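# Push protruding drive blanks flush into a loose rack

## Task

Press each drive blank that protrudes from the rack's front fully home until it stops and clicks into its latch. The rack is free-standing, so it must not tip beyond a slight amount (more fails) and must be back at its original spot at the end. A blank that stays in only because the gripper is holding it there is not counted.

## Robot and tools

Robot: a single six-joint arm with a parallel two-finger gripper. The fingers extend along the gripper's own +x axis and close along its y axis. The reported hand point (end_effector_position) sits midway between the finger pads, roughly 3 to 4 cm short of the fingertips.

Scene frame: the origin lies on the table surface beneath the arm's base. +z is up. Looking along +x, +y is to the left. Positions are in metres, orientations are quaternions written w first (qw, qx, qy, qz). The base may be slightly tilted relative to the table. The reported hand position can be a little wrong, especially when the arm is stretched out.

One row is 8 numbers: x, y, z, qw, qx, qy, qz, opening. The first seven are an absolute target pose for the hand in the scene frame, not an offset. Opening ranges from -1 to 1. +1 means fully open (0.088 m). Empty fingers touch at about -0.80; going lower adds nothing. Closing from fully open takes at least about 0.5 s.

execute_actions(actions): a list of actions, run one after another. Each action is a table of 1 to 15 rows, one row per 1/30 s step. If there are fewer than 15 rows, the last row repeats until 15 steps are done, so one action lasts 0.5 s. An empty list moves nothing and just returns state and images. A target more than 0.6 m from the hand, measured along any of the hand's current axes, makes that action refused. If the first action fails this check, or any action is malformed, nothing in the call runs. To hold an orientation, repeat its quaternion in every row rather than copying the possibly drifted reported one.

move(target, speed, blocking): drives the hand in a straight line toward one 8-number row (an absolute pose plus opening). speed is in m/s, 0.002 to 0.5, default 0.25; rotation is capped at twice that in rad/s. The path lasts 0.5 to 10 s and stops short if it would need longer. Rotation takes the shorter direction. The path does not slow down for obstacles, and the real hand can lag, stray, or overshoot the set speed, especially near full reach. The opening is applied at the start. The move finishes when the hand and fingers settle, or 5 s after the path ends. With blocking=false you get control back after 0.5 s while the arm keeps going. Until a result shows it has ended, other moves and execute_actions are refused, so call wait or stop first. The extra "move:" line reports the outcome: done (settled near target), off_target, moving, held or fault. It also gives the remaining distance and any limits applied. limits=paced means the sent pose was clipped. limits=held means a safety check blocked some steps, after which the arm may jump ahead faster than the set speed.

wait(seconds): 0 to 10 s, the arm keeps its last command. A running move continues, and the wait returns early when it ends. stop(): brakes a running move to rest. Braking needs distance, more when fast, and the fingers keep moving. zoom_image(camera, region): a closer look at part of the latest image from cam_high, cam_low or cam_wrist. region is [x0, y0, x1, y1] in pixels, with the origin at the top left, no more than 504x504. All three images are 896x504. finished_scene(scene): ends the given scene for good after the robot holds its last command, and reports success.

Controller behaviour: each step, the commanded pose is limited to within 70 mm and 16 degrees of the measured pose. When position and orientation conflict, position wins. After an action the arm only goes as far as the last limited pose, so far targets need further commands. "Hand target" shows what it is currently driving to. Joint friction may leave the hand short or slightly tilted, and tiny moves may not happen at all. Check the pose after each move and correct the tilt.

Results: hand pose and velocities; Joint positions in the order waist, shoulder, elbow, wrist pitch, wrist yaw, wrist roll (rad), then finger gap (m); Joint velocities likewise. grip_measured gives the finger opening on the command scale. It can be off by about 1 mm, and reads up to about 3 mm narrow when squeezing. "pose unreachable" means the clearance check, which treats the base mount as part of the arm, changed or blocked the command. Joint torques are raw drive outputs with offsets and noise. External joint torques estimate the outside load, including friction. With multi-action calls, extra lines cover up to 4 earlier actions. MOTOR HOT appears from 50 °C. At 95 °C the arm is held until it cools, and it may lose power if cooling takes too long.

Joint limits (rad): waist ±3.054, shoulder 0 to 3.142, elbow 0 to 2.356, wrist pitch ±1.571, wrist yaw ±1.571, wrist roll ±3.142. Load limits (N m): 18.2, 22.5, 22.4, 5.92, 5.9, 5.54. If one is reached, the arm freezes for 10 s and the rest of the call is dropped.

Caution: contact force grows with speed and with how far the target lies past the contact point. Approach slowly and aim only a little beyond the latched depth. Push straight along the blank's insertion direction so the loose rack is neither shoved across the table nor tipped. Knocking anything off the table, slams and very hard pushes are all penalised. Retract before ending, so every blank stays latched by itself.

Each tool is called after "Call:" by a JSON object that holds its "method" and its "body", one argument or row to a line.

## Session

Call:
{"method": "execute_actions", "body": {
  "actions": []
}}

Scene clock: 0.00 s.
end_effector_position=(+0.3442, +0.1277, +0.3151) grip_measured=+0.840 end_effector_quat_wxyz=(+0.598, -0.538, +0.579, +0.130) end_effector_velocity=(-0.003, -0.006, +0.002) end_effector_angular_velocity=(-0.032, +0.012, -0.002)
Joint positions: [ 0.337  1.447  1.276 -1.001  0.37  -0.581  0.08 ]
Joint velocities: [-0.002 -0.002 -0.002 -0.022  0.022 -0.007 -0.   ]
Joint torques (N m, as the arm reports them, + toward a larger angle): no reading
External joint torques (N m, as the arm's controller estimates them; a push from outside toward a larger angle lowers the number): no reading
Motor temperatures (°C, as the motors report them): [23 22 19 23 22 21]
Heat: hottest waist 23 °C (+0.0 °C/min).
Hand target: +0.344, +0.128, +0.315; +0.598, -0.538, +0.579, +0.130

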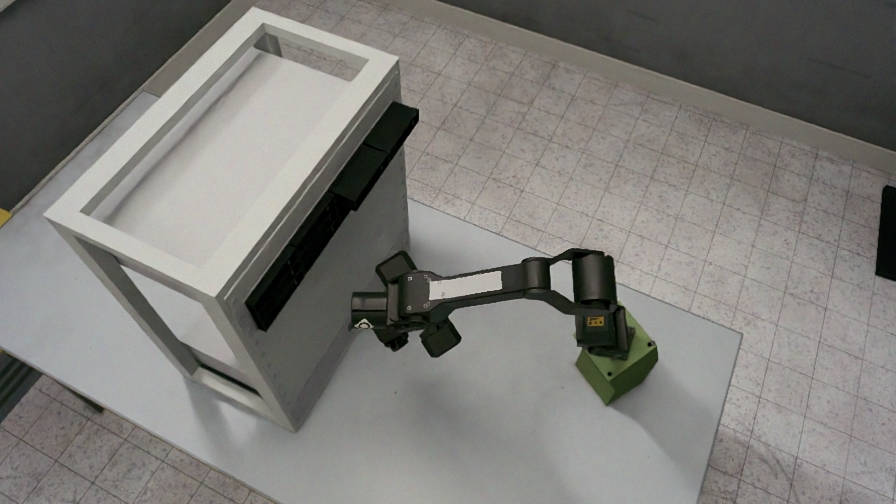

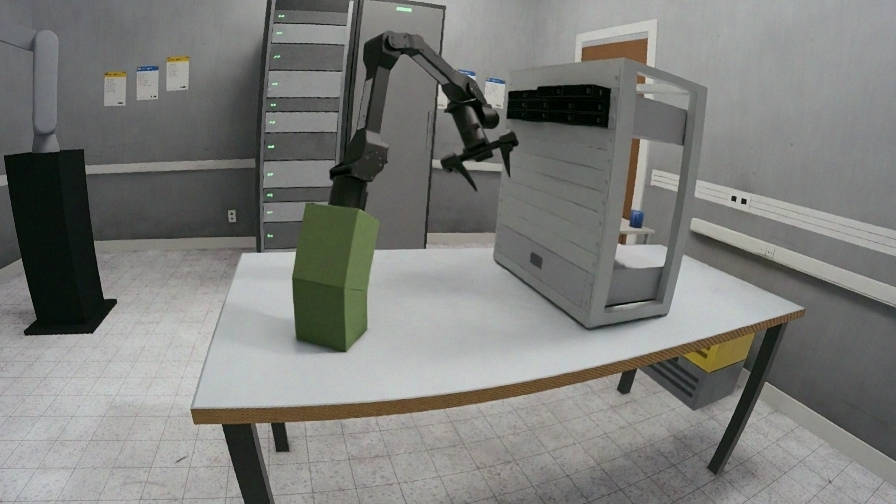

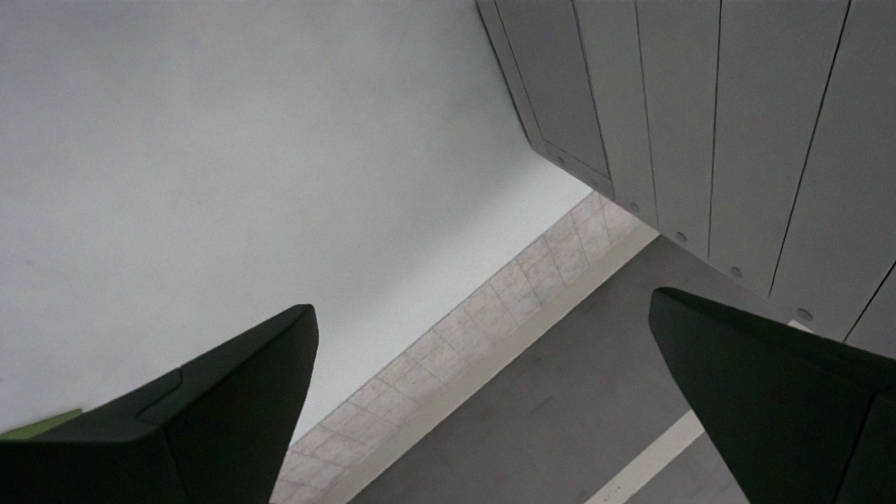

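Call:
{"method": "zoom_image", "body": {
  "camera": "cam_high",
  "region": [220, 80, 460, 350]
}}

Call:
{"method": "zoom_image", "body": {
  "camera": "cam_low",
  "region": [490, 50, 650, 150]
}}

Region (220, 80, 460, 350) of cam_high's 896x504 image, scaled by 1.867, with more detail than that image has.

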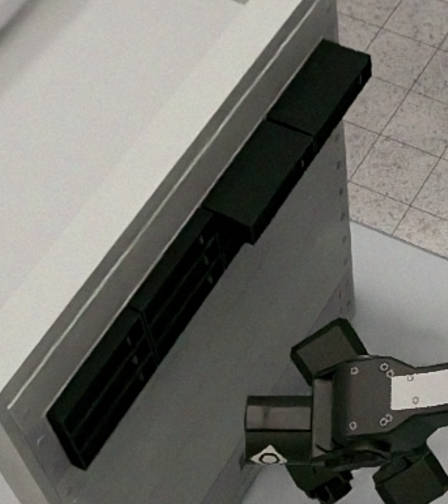

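Region (490, 50, 650, 150) of cam_low's 896x504 image, scaled by 3.150, with more detail than that image has; it fills the top 315 rows of this view, and the rest is white.

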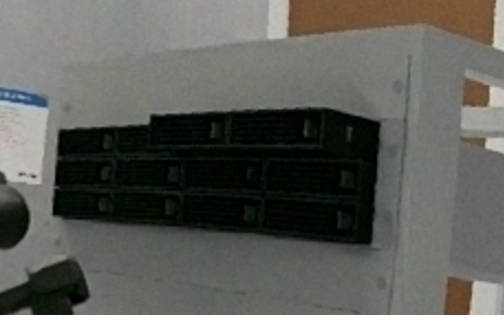

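Call:
{"method": "move", "body": {
  "target": [0.3,0.03,0.46,0.985,0,0.174,0,-0.9],
  "speed": 0.3
}}

Call:
{"method": "move", "body": {
  "target": [0.41,-0.055,0.495,0.985,0,0.174,0,-0.9]
}}

Scene clock: 3.80 s.
end_effector_position=(+0.3004, +0.0317, +0.4634) grip_measured=-0.795 end_effector_quat_wxyz=(+0.985, -0.013, +0.173, +0.003) end_effector_velocity=(-0.002, +0.003, +0.001) end_effector_angular_velocity=(+0.006, -0.006, +0.016)
Joint positions: [-0.706  0.617  0.615 -0.151 -0.696  0.209  0.   ]
Joint velocities: [-0.007 -0.012 -0.007  0.007 -0.022  0.007 -0.   ]
Joint torques (N m, as the arm reports them, + toward a larger angle): [-0.73 -1.42  4.45  1.66 -0.07  0.2 ]
External joint torques (N m, as the arm's controller estimates them; a push from outside toward a larger angle lowers the number): [-0.18 -0.88 -2.11  0.09 -0.23  0.19]
Motor temperatures (°C, as the motors report them): [23 23 20 23 22 21]
Heat: hottest waist 23 °C (+0.0 °C/min).
Hand target: +0.299, +0.031, +0.460; +0.985, -0.007, +0.175, +0.003
Off the commanded pose: 0.004 m, 2 deg.
move: done
camera_calibration (this result's frames):
cam_wrist: T_world_to_cam=[[-0.0254755, -0.998869, -0.0401508, 0.0736702], [-0.657757, 0.0469937, -0.751763, 0.568995], [0.752799, 0.00725788, -0.65821, 0.154731], [0, 0, 0, 1]] pos_world=[0.259655, 0.0457247, 0.532553]

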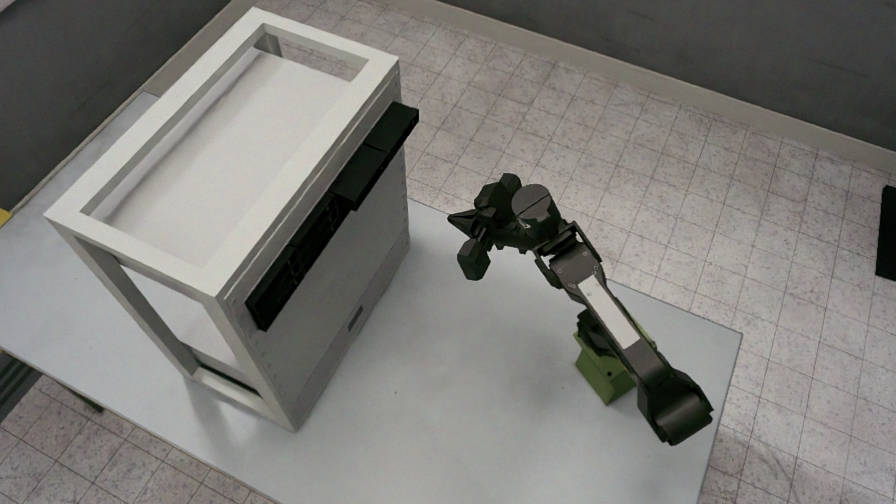

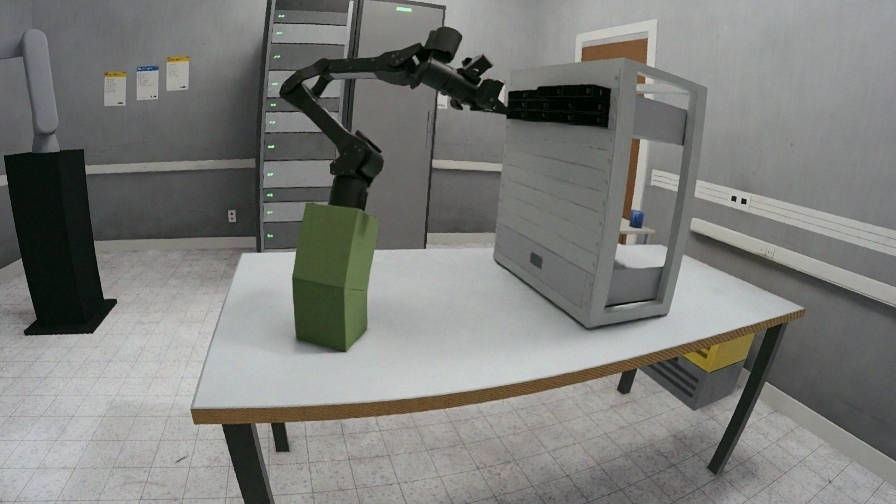

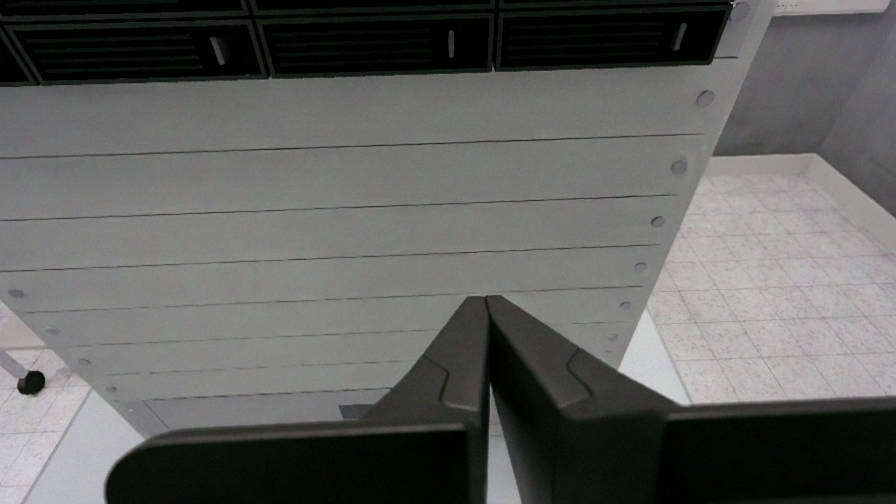

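Scene clock: 4.97 s.
end_effector_position=(+0.4079, -0.0544, +0.4966) grip_measured=-0.795 end_effector_quat_wxyz=(+0.985, -0.005, +0.172, -0.003) end_effector_velocity=(+0.001, +0.000, -0.002) end_effector_angular_velocity=(-0.012, +0.006, +0.024)
Joint positions: [-0.777  1.247  0.959  0.123 -0.757  0.21   0.   ]
Joint velocities: [-0.002  0.012  0.002  0.007 -0.022 -0.022 -0.   ]
Joint torques (N m, as the arm reports them, + toward a larger angle): [-2.03 -3.33  6.8   1.6  -0.06  0.22]
External joint torques (N m, as the arm's controller estimates them; a push from outside toward a larger angle lowers the number): [ 0.08  0.75  0.04  0.05 -0.21  0.21]
Motor temperatures (°C, as the motors report them): [23 23 20 23 22 21]
Heat: hottest waist 23 °C (+0.0 °C/min).
Hand target: +0.410, -0.055, +0.496; +0.985, -0.000, +0.174, -0.000
Off the commanded pose: 0.003 m, 1 deg.
move: done
camera_calibration (this result's frames):
cam_wrist: T_world_to_cam=[[-0.0393544, -0.997796, -0.0534266, 0.00403688], [-0.65608, 0.0661309, -0.751788, 0.669012], [0.753665, 0.00546596, -0.657236, 0.0953662], [0, 0, 0, 1]] pos_world=[0.36721, -0.0407356, 0.565849]

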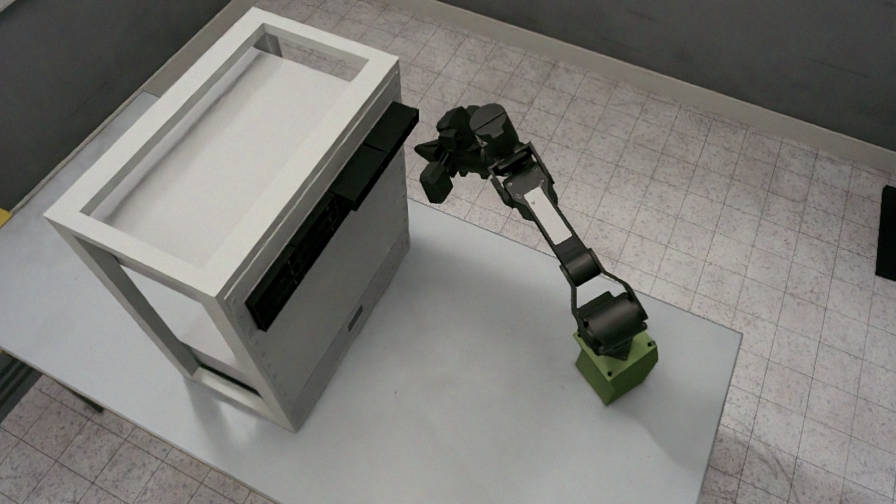

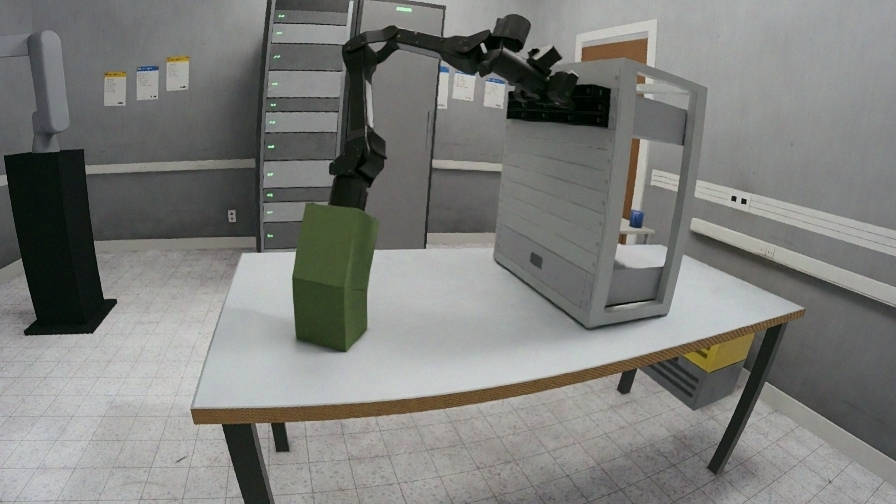

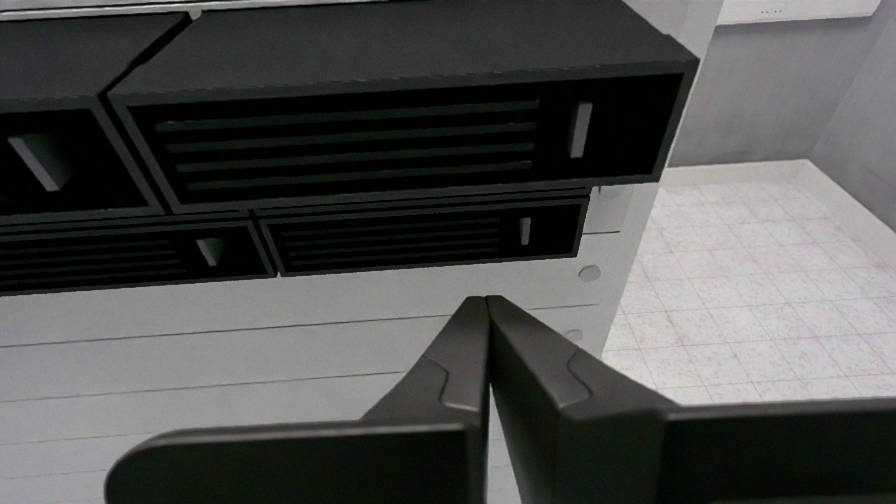

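Call:
{"method": "move", "body": {
  "target": [0.415,-0.045,0.515,0.985,0,0.174,0,-0.9],
  "speed": 0.1
}}

Scene clock: 5.93 s.
end_effector_position=(+0.4132, -0.0457, +0.5136) grip_measured=-0.795 end_effector_quat_wxyz=(+0.985, -0.003, +0.174, +0.000) end_effector_velocity=(-0.002, +0.000, -0.002) end_effector_angular_velocity=(+0.005, +0.013, +0.000)
Joint positions: [-0.769  1.248  1.039  0.043 -0.757  0.213  0.   ]
Joint velocities: [-0.002 -0.002  0.002 -0.022 -0.007 -0.007 -0.   ]
Joint torques (N m, as the arm reports them, + toward a larger angle): [-1.85 -4.17  6.88  1.29  0.2   0.23]
External joint torques (N m, as the arm's controller estimates them; a push from outside toward a larger angle lowers the number): [ 0.29 -0.13  0.14 -0.26  0.04  0.22]
Motor temperatures (°C, as the motors report them): [23 23 20 23 22 21]
Heat: hottest waist 23 °C (+0.0 °C/min).
Hand target: +0.415, -0.045, +0.515; +0.985, -0.000, +0.174, +0.000
Off the commanded pose: 0.002 m, 0 deg.
move: done
camera_calibration (this result's frames):
cam_wrist: T_world_to_cam=[[-0.0341556, -0.997694, -0.0586543, 0.014318], [-0.6591, 0.0666035, -0.7491, 0.684635], [0.751279, 0.0130731, -0.659855, 0.105129], [0, 0, 0, 1]] pos_world=[0.372751, -0.0326884, 0.58307]

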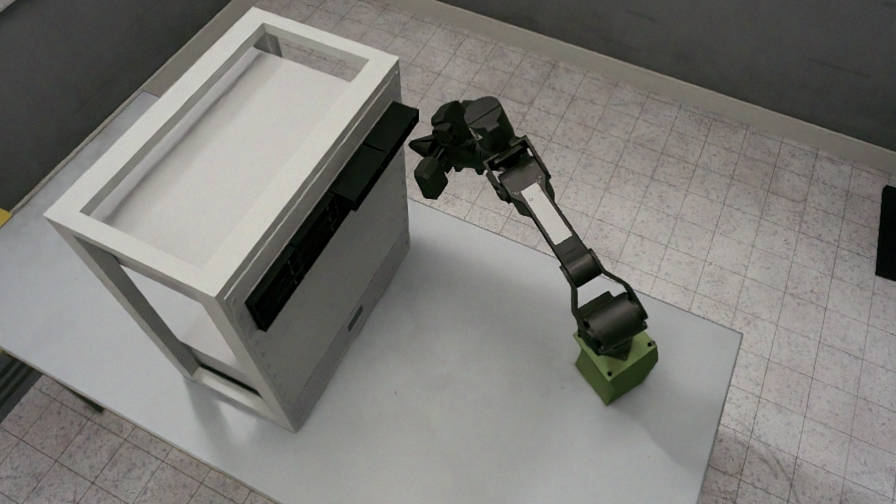

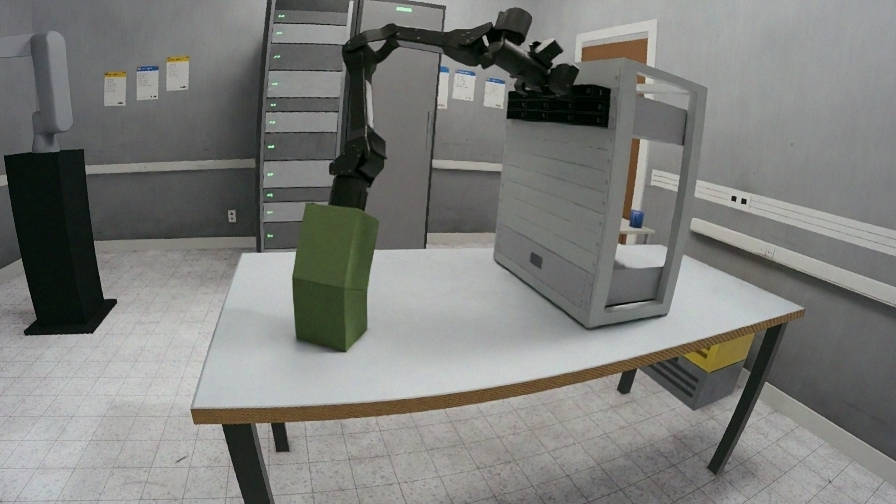

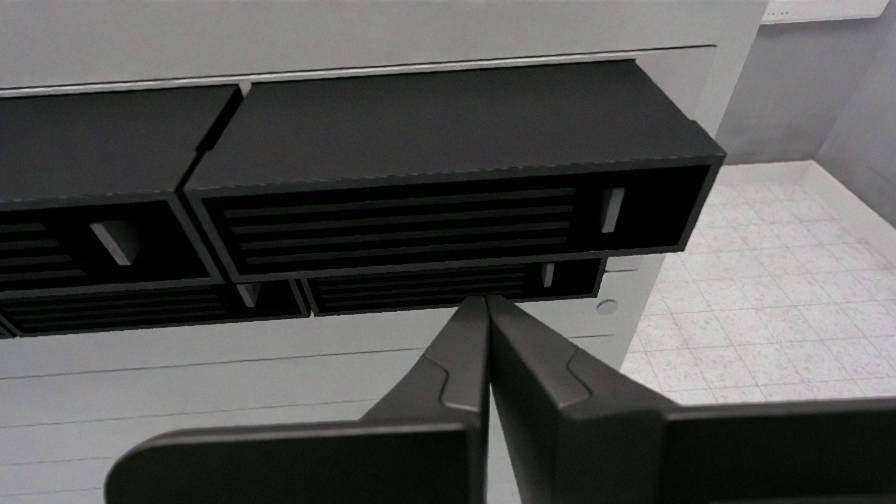

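Call:
{"method": "move", "body": {
  "target": [0.412,-0.04,0.531,0.985,0,0.174,0,-0.9],
  "speed": 0.1
}}

Call:
{"method": "move", "body": {
  "target": [0.455,-0.04,0.531,0.985,0,0.174,0,-0.9],
  "speed": 0.025
}}

Scene clock: 9.97 s.
end_effector_position=(+0.4124, -0.0430, +0.5262) grip_measured=-0.795 end_effector_quat_wxyz=(+0.984, +0.002, +0.178, -0.003) end_effector_velocity=(-0.003, -0.000, -0.004) end_effector_angular_velocity=(+0.014, +0.023, -0.005)
Joint positions: [-0.781  1.244  1.094 -0.029 -0.765  0.213  0.   ]
Joint velocities: [-0.002 -0.002  0.002 -0.037 -0.007 -0.007 -0.   ]
Joint torques (N m, as the arm reports them, + toward a larger angle): [-2.41 -5.52  6.78  1.24 -0.09  0.1 ]
External joint torques (N m, as the arm's controller estimates them; a push from outside toward a larger angle lowers the number): [-0.33 -1.54  0.09 -0.31 -0.23  0.09]
Motor temperatures (°C, as the motors report them): [23 23 21 23 22 21]
Heat: hottest waist 23 °C (+0.0 °C/min).
Hand target: +0.412, -0.040, +0.531; +0.985, +0.000, +0.174, -0.000
Off the commanded pose: 0.006 m, 1 deg.
move: done
camera_calibration (this result's frames):
cam_wrist: T_world_to_cam=[[-0.0427679, -0.996872, -0.0664642, 0.0254628], [-0.663795, 0.0780714, -0.743828, 0.692973], [0.74669, 0.0123066, -0.665058, 0.118577], [0, 0, 0, 1]] pos_world=[0.372541, -0.0301775, 0.596006]

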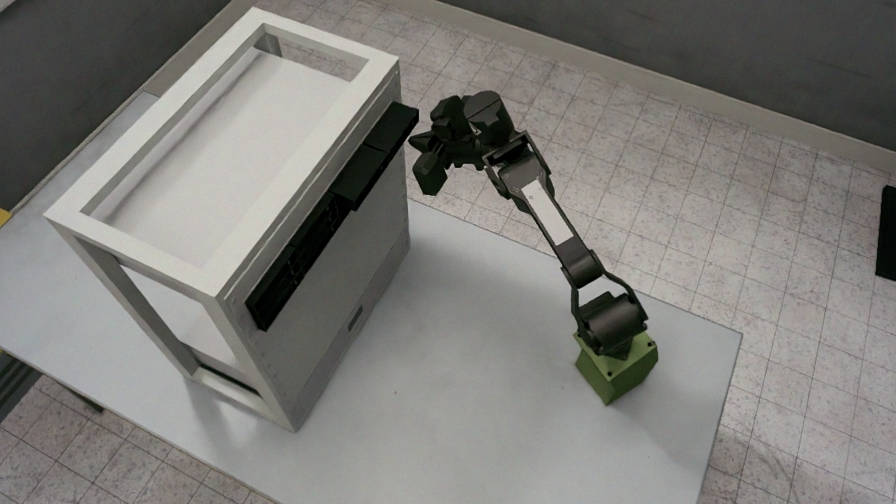

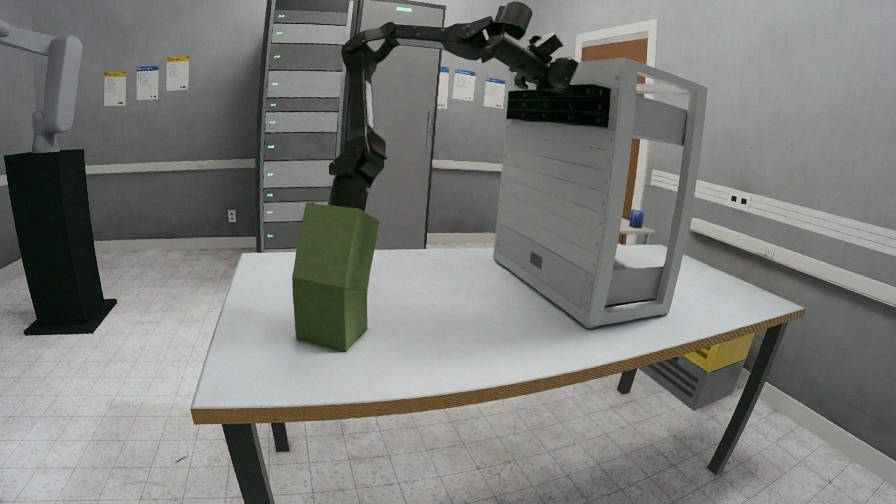

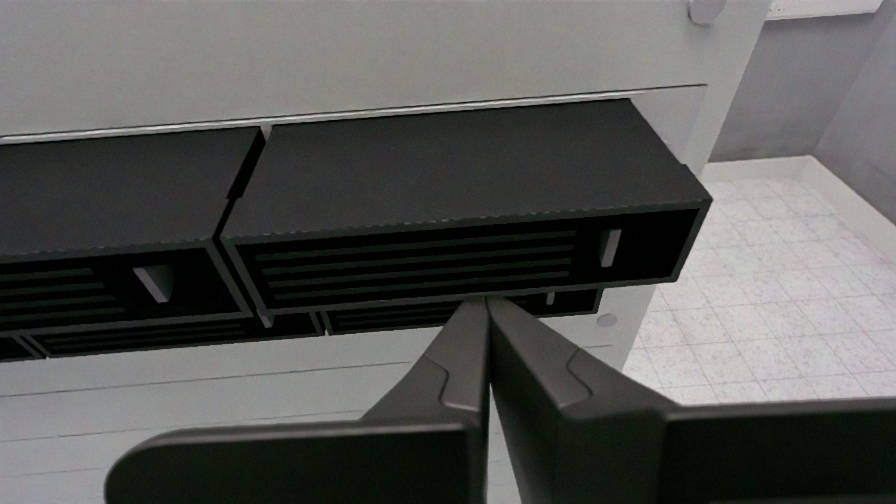

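Scene clock: 11.97 s.
end_effector_position=(+0.4500, -0.0397, +0.5301) grip_measured=-0.795 end_effector_quat_wxyz=(+0.984, -0.001, +0.176, +0.000) end_effector_velocity=(+0.001, +0.003, -0.002) end_effector_angular_velocity=(-0.000, +0.004, +0.026)
Joint positions: [-0.7    1.356  1.216 -0.021 -0.691  0.23   0.   ]
Joint velocities: [ 0.002  0.002 -0.002  0.007 -0.022 -0.007 -0.   ]
Joint torques (N m, as the arm reports them, + toward a larger angle): [-1.84 -3.64  7.48  1.96  0.36  0.23]
External joint torques (N m, as the arm's controller estimates them; a push from outside toward a larger angle lowers the number): [0.59 1.25 0.88 0.42 0.2  0.22]
Motor temperatures (°C, as the motors report them): [23 23 21 24 22 21]
Heat: hottest wrist pitch 24 °C (+5.0 °C/min).
Hand target: +0.455, -0.040, +0.531; +0.985, +0.000, +0.174, +0.000
Off the commanded pose: 0.005 m, 0 deg.
move: done
camera_calibration (this result's frames):
cam_wrist: T_world_to_cam=[[-0.0346919, -0.997401, -0.0631486, 0.0251359], [-0.661941, 0.0702716, -0.746255, 0.720687], [0.748753, 0.0159116, -0.662658, 0.0910235], [0, 0, 0, 1]] pos_world=[0.40977, -0.0270216, 0.599721]

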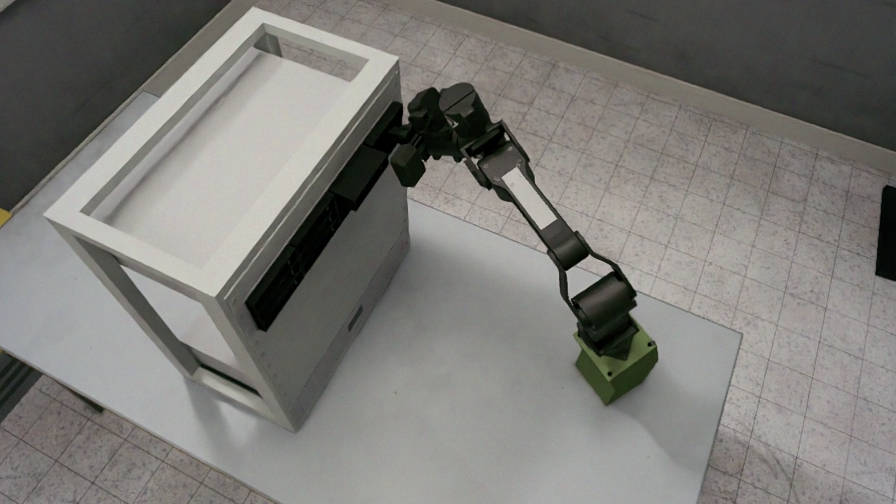

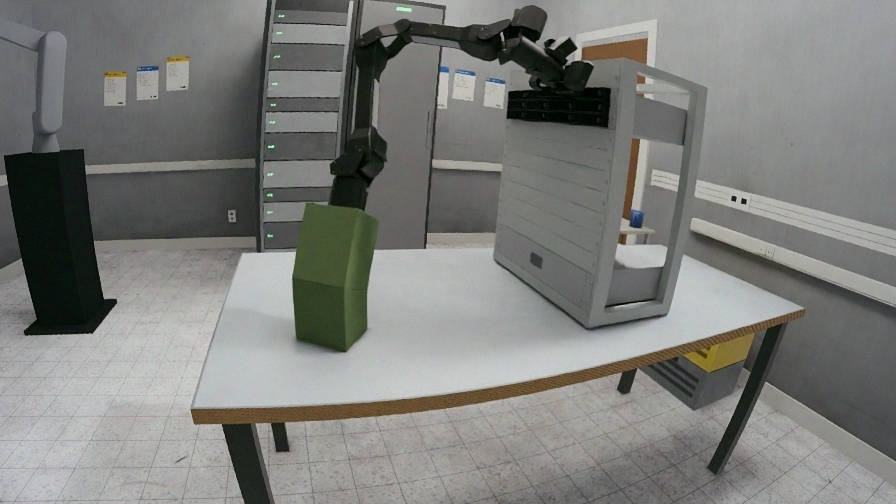

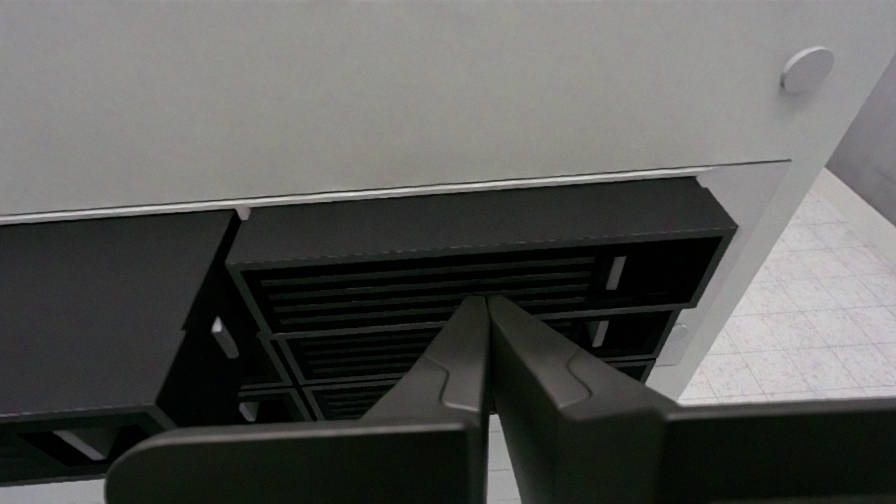

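Call:
{"method": "move", "body": {
  "target": [0.468,-0.04,0.531,0.985,0,0.174,0,-0.9],
  "speed": 0.02
}}

Scene clock: 13.20 s.
end_effector_position=(+0.4560, -0.0408, +0.5298) grip_measured=-0.795 end_effector_quat_wxyz=(+0.984, +0.003, +0.179, -0.001) end_effector_velocity=(-0.001, -0.001, +0.001) end_effector_angular_velocity=(-0.009, -0.001, -0.007)
Joint positions: [-0.691  1.379  1.242 -0.032 -0.682  0.233  0.   ]
Joint velocities: [-0.002 -0.002  0.002 -0.007  0.007 -0.007 -0.   ]
Joint torques (N m, as the arm reports them, + toward a larger angle): [-0.7  -1.73  9.15  2.84  0.83  0.25]
External joint torques (N m, as the arm's controller estimates them; a push from outside toward a larger angle lowers the number): [1.82 3.52 2.41 1.25 0.67 0.25]
Motor temperatures (°C, as the motors report them): [23 23 21 24 22 21]
Heat: hottest wrist pitch 24 °C (+4.5 °C/min).
Hand target: +0.467, -0.040, +0.531; +0.985, +0.000, +0.174, +0.000
Off the commanded pose: 0.012 m, 1 deg.
move: off_target
camera_calibration (this result's frames):
cam_wrist: T_world_to_cam=[[-0.0390102, -0.996866, -0.0688249, 0.0292863], [-0.666351, 0.0772788, -0.741623, 0.72439], [0.744617, 0.0169307, -0.667277, 0.090795], [0, 0, 0, 1]] pos_world=[0.416233, -0.0283227, 0.599825]

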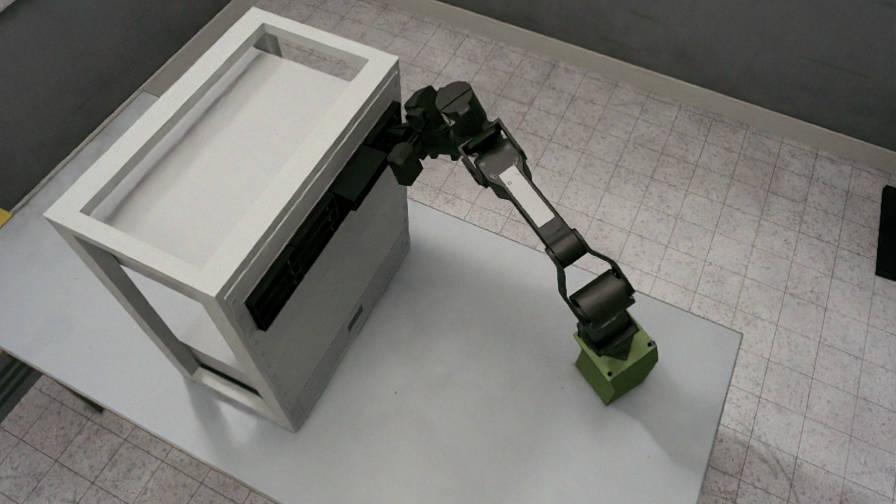

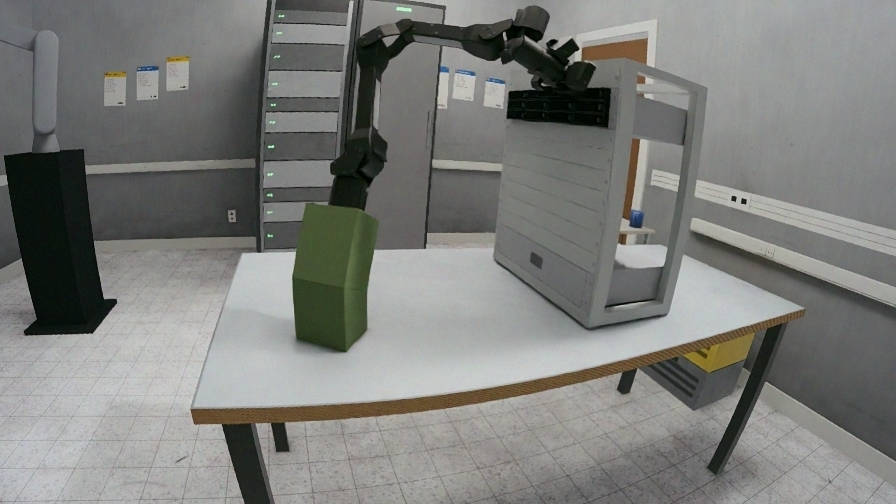

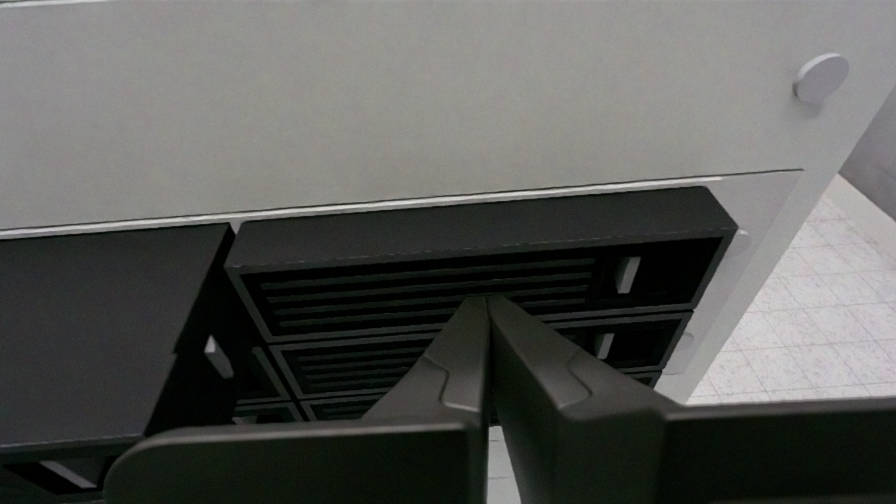

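Call:
{"method": "move", "body": {
  "target": [0.474,-0.04,0.531,0.985,0,0.174,0,-0.9],
  "speed": 0.02
}}

Call:
{"method": "move", "body": {
  "target": [0.405,-0.03,0.531,0.985,0,0.174,0,-0.9],
  "speed": 0.15
}}

Call:
{"method": "move", "body": {
  "target": [0.405,0.072,0.531,0.985,0,0.174,0,-0.9]
}}

Scene clock: 14.47 s.
end_effector_position=(+0.4571, -0.0417, +0.5293) grip_measured=-0.795 end_effector_quat_wxyz=(+0.983, +0.006, +0.182, -0.001) end_effector_velocity=(-0.001, -0.002, -0.001) end_effector_angular_velocity=(-0.006, +0.003, -0.009)
Joint positions: [-0.692  1.386  1.251 -0.04  -0.686  0.236  0.   ]
Joint velocities: [-0.002 -0.002 -0.002 -0.007  0.007 -0.007 -0.   ]
Joint torques (N m, as the arm reports them, + toward a larger angle): [ 0.24 -0.42 10.02  3.46  1.24  0.28]
External joint torques (N m, as the arm's controller estimates them; a push from outside toward a larger angle lowers the number): [2.77 4.85 3.31 1.89 1.09 0.27]
Motor temperatures (°C, as the motors report them): [23 23 22 24 22 21]
Heat: hottest wrist pitch 24 °C (+4.1 °C/min).
Hand target: +0.473, -0.040, +0.531; +0.985, +0.001, +0.174, +0.000
Off the commanded pose: 0.017 m, 1 deg.
move: off_target
camera_calibration (this result's frames):
cam_wrist: T_world_to_cam=[[-0.040423, -0.996284, -0.076053, 0.0328838], [-0.670766, 0.0834723, -0.736957, 0.724592], [0.740567, 0.0212237, -0.671647, 0.0939274], [0, 0, 0, 1]] pos_world=[0.417801, -0.0297153, 0.59958]

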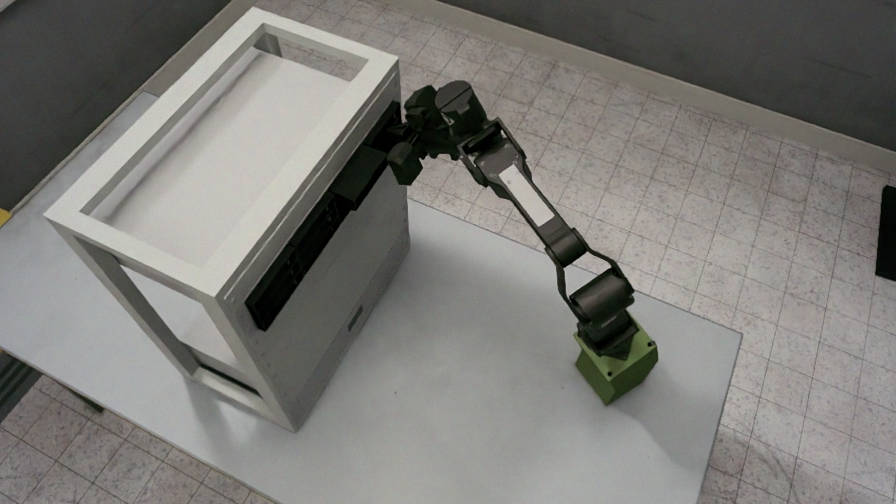

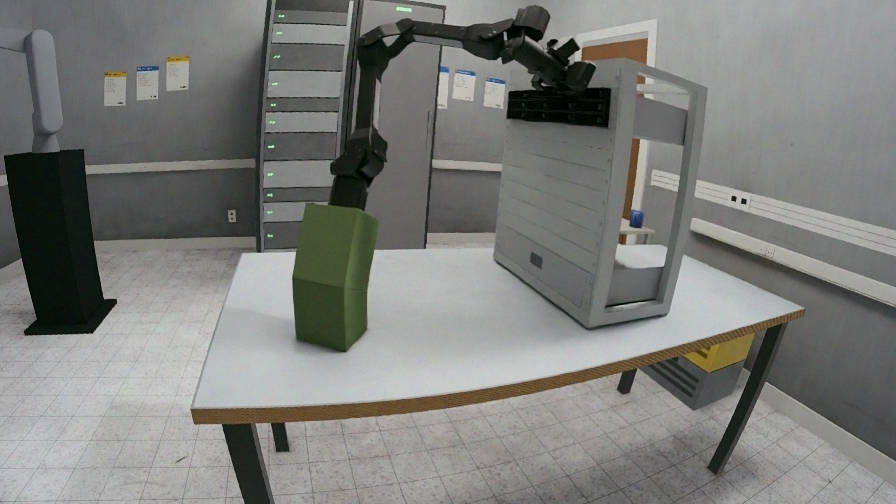

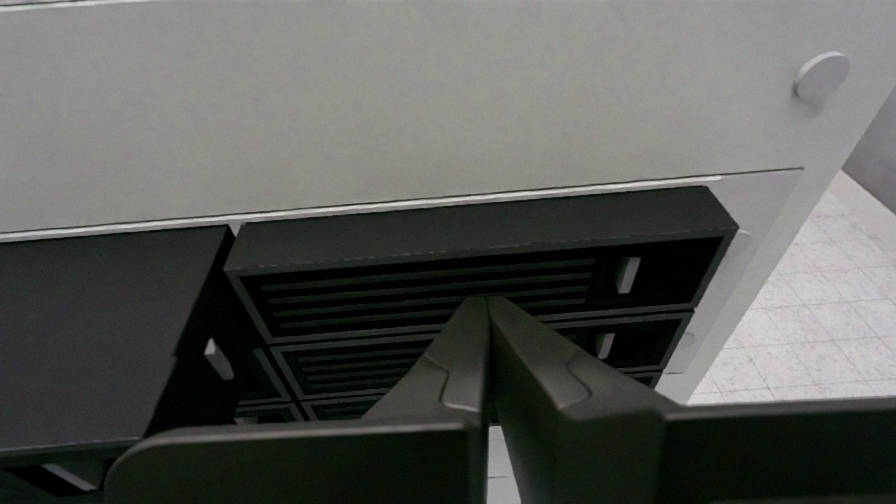

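Scene clock: 15.43 s.
end_effector_position=(+0.4077, -0.0307, +0.5333) grip_measured=-0.795 end_effector_quat_wxyz=(+0.985, +0.001, +0.171, -0.002) end_effector_velocity=(-0.001, +0.006, +0.002) end_effector_angular_velocity=(-0.016, -0.001, +0.043)
Joint positions: [-0.768  1.202  1.092 -0.05  -0.753  0.225  0.   ]
Joint velocities: [-0.002 -0.007 -0.002  0.007 -0.037 -0.022 -0.   ]
Joint torques (N m, as the arm reports them, + toward a larger angle): [-2.21 -5.08  4.61  1.3  -0.01 -0.21]
External joint torques (N m, as the arm's controller estimates them; a push from outside toward a larger angle lowers the number): [-0.28 -1.33 -2.1  -0.27 -0.15 -0.22]
Motor temperatures (°C, as the motors report them): [23 23 22 24 22 21]
Heat: hottest wrist pitch 24 °C (+3.9 °C/min).
Hand target: +0.405, -0.030, +0.531; +0.985, -0.000, +0.174, -0.000
Off the commanded pose: 0.004 m, 0 deg.
move: done
camera_calibration (this result's frames):
cam_wrist: T_world_to_cam=[[-0.0386248, -0.997122, -0.0652394, 0.0356268], [-0.654786, 0.0745739, -0.752127, 0.694828], [0.754827, 0.0136671, -0.655781, 0.118499], [0, 0, 0, 1]] pos_world=[0.366894, -0.0179113, 0.602632]

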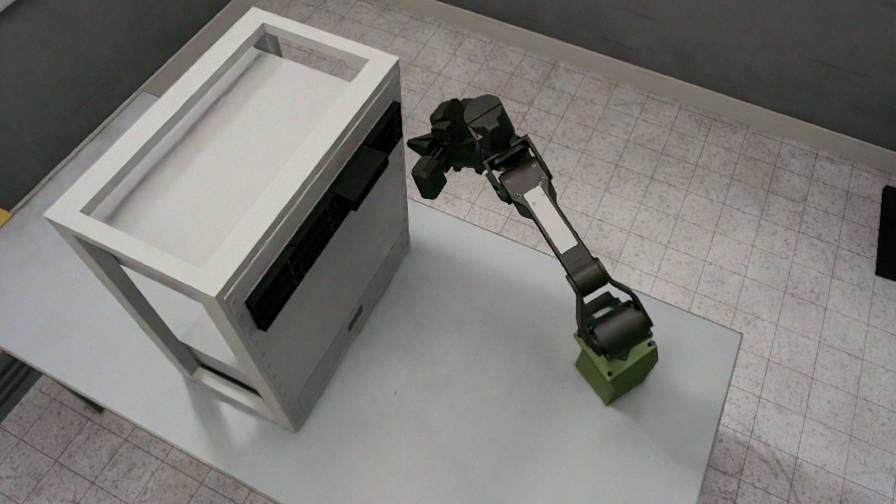

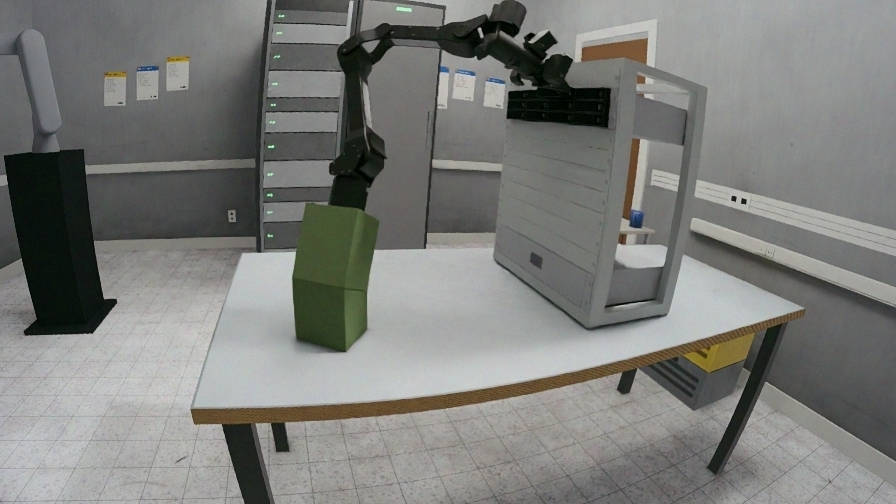

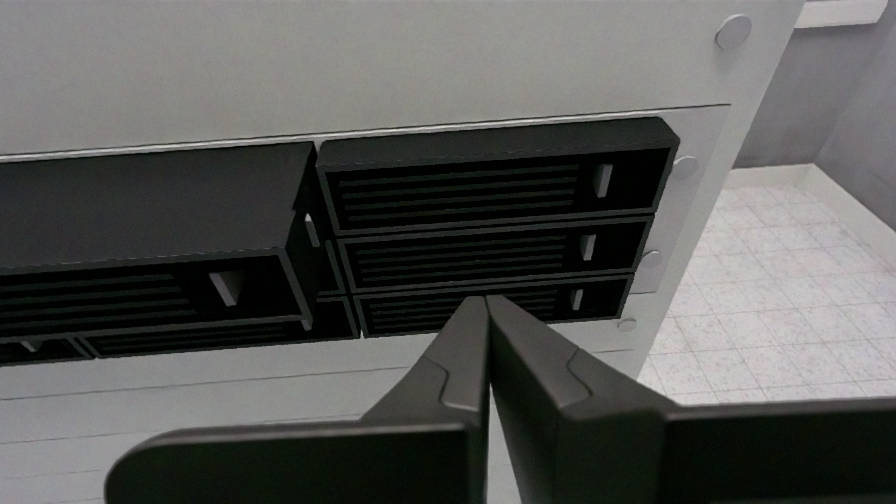

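Scene clock: 16.37 s.
end_effector_position=(+0.4053, +0.0688, +0.5266) grip_measured=-0.795 end_effector_quat_wxyz=(+0.984, +0.000, +0.178, +0.001) end_effector_velocity=(-0.000, +0.003, -0.001) end_effector_angular_velocity=(-0.006, +0.004, +0.006)
Joint positions: [-0.39   1.034  1.109 -0.212 -0.386  0.283  0.   ]
Joint velocities: [ 0.012 -0.002  0.002 -0.007  0.007 -0.007 -0.   ]
Joint torques (N m, as the arm reports them, + toward a larger angle): [-1.31 -5.11  6.75  1.32  0.33  0.24]
External joint torques (N m, as the arm's controller estimates them; a push from outside toward a larger angle lowers the number): [ 0.1  -1.38  0.01 -0.36  0.13  0.23]
Motor temperatures (°C, as the motors report them): [23 23 22 24 22 21]
Heat: hottest wrist pitch 24 °C (+3.7 °C/min).
Hand target: +0.404, +0.072, +0.531; +0.985, +0.002, +0.173, +0.000
Off the commanded pose: 0.005 m, 0 deg.
move: done
camera_calibration (this result's frames):
cam_wrist: T_world_to_cam=[[-0.0348784, -0.997266, -0.0651495, 0.132767], [-0.665307, 0.0718143, -0.743108, 0.680514], [0.745755, 0.017426, -0.665993, 0.123379], [0, 0, 0, 1]] pos_world=[0.365372, 0.0813835, 0.596515]

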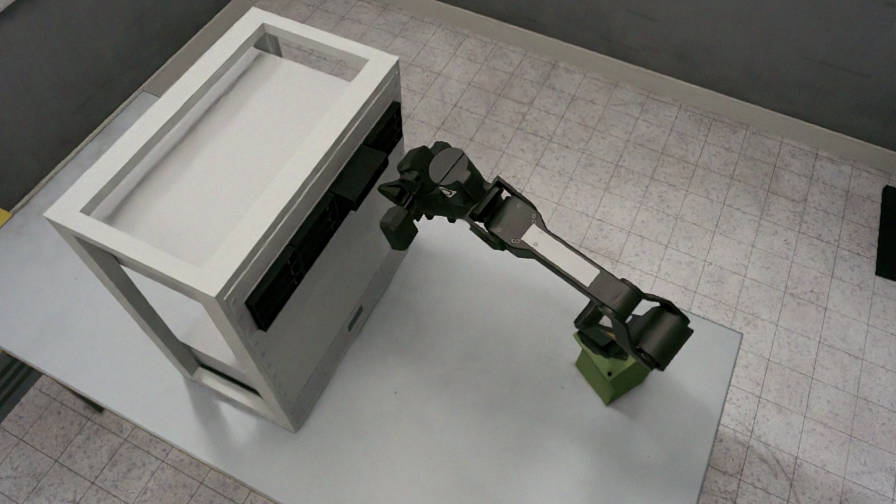

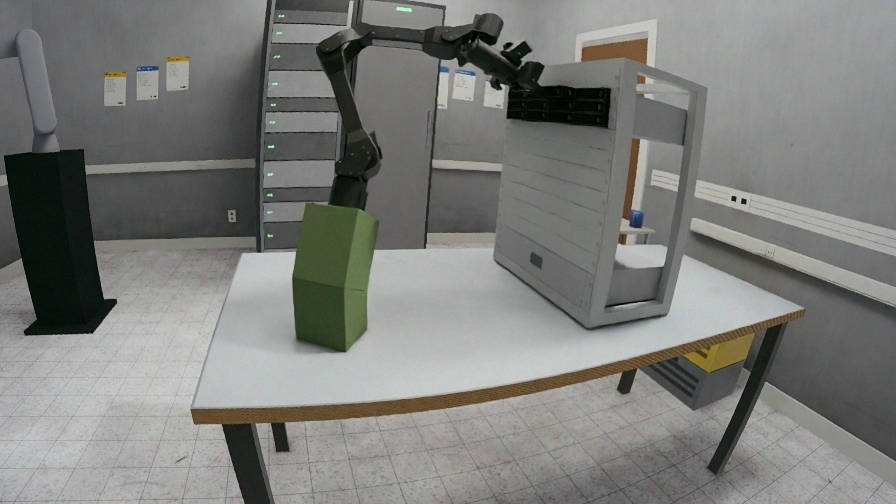

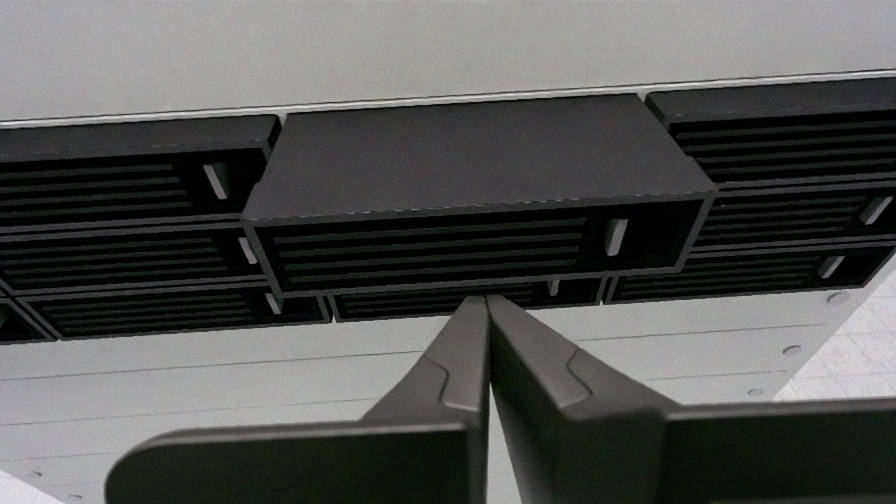

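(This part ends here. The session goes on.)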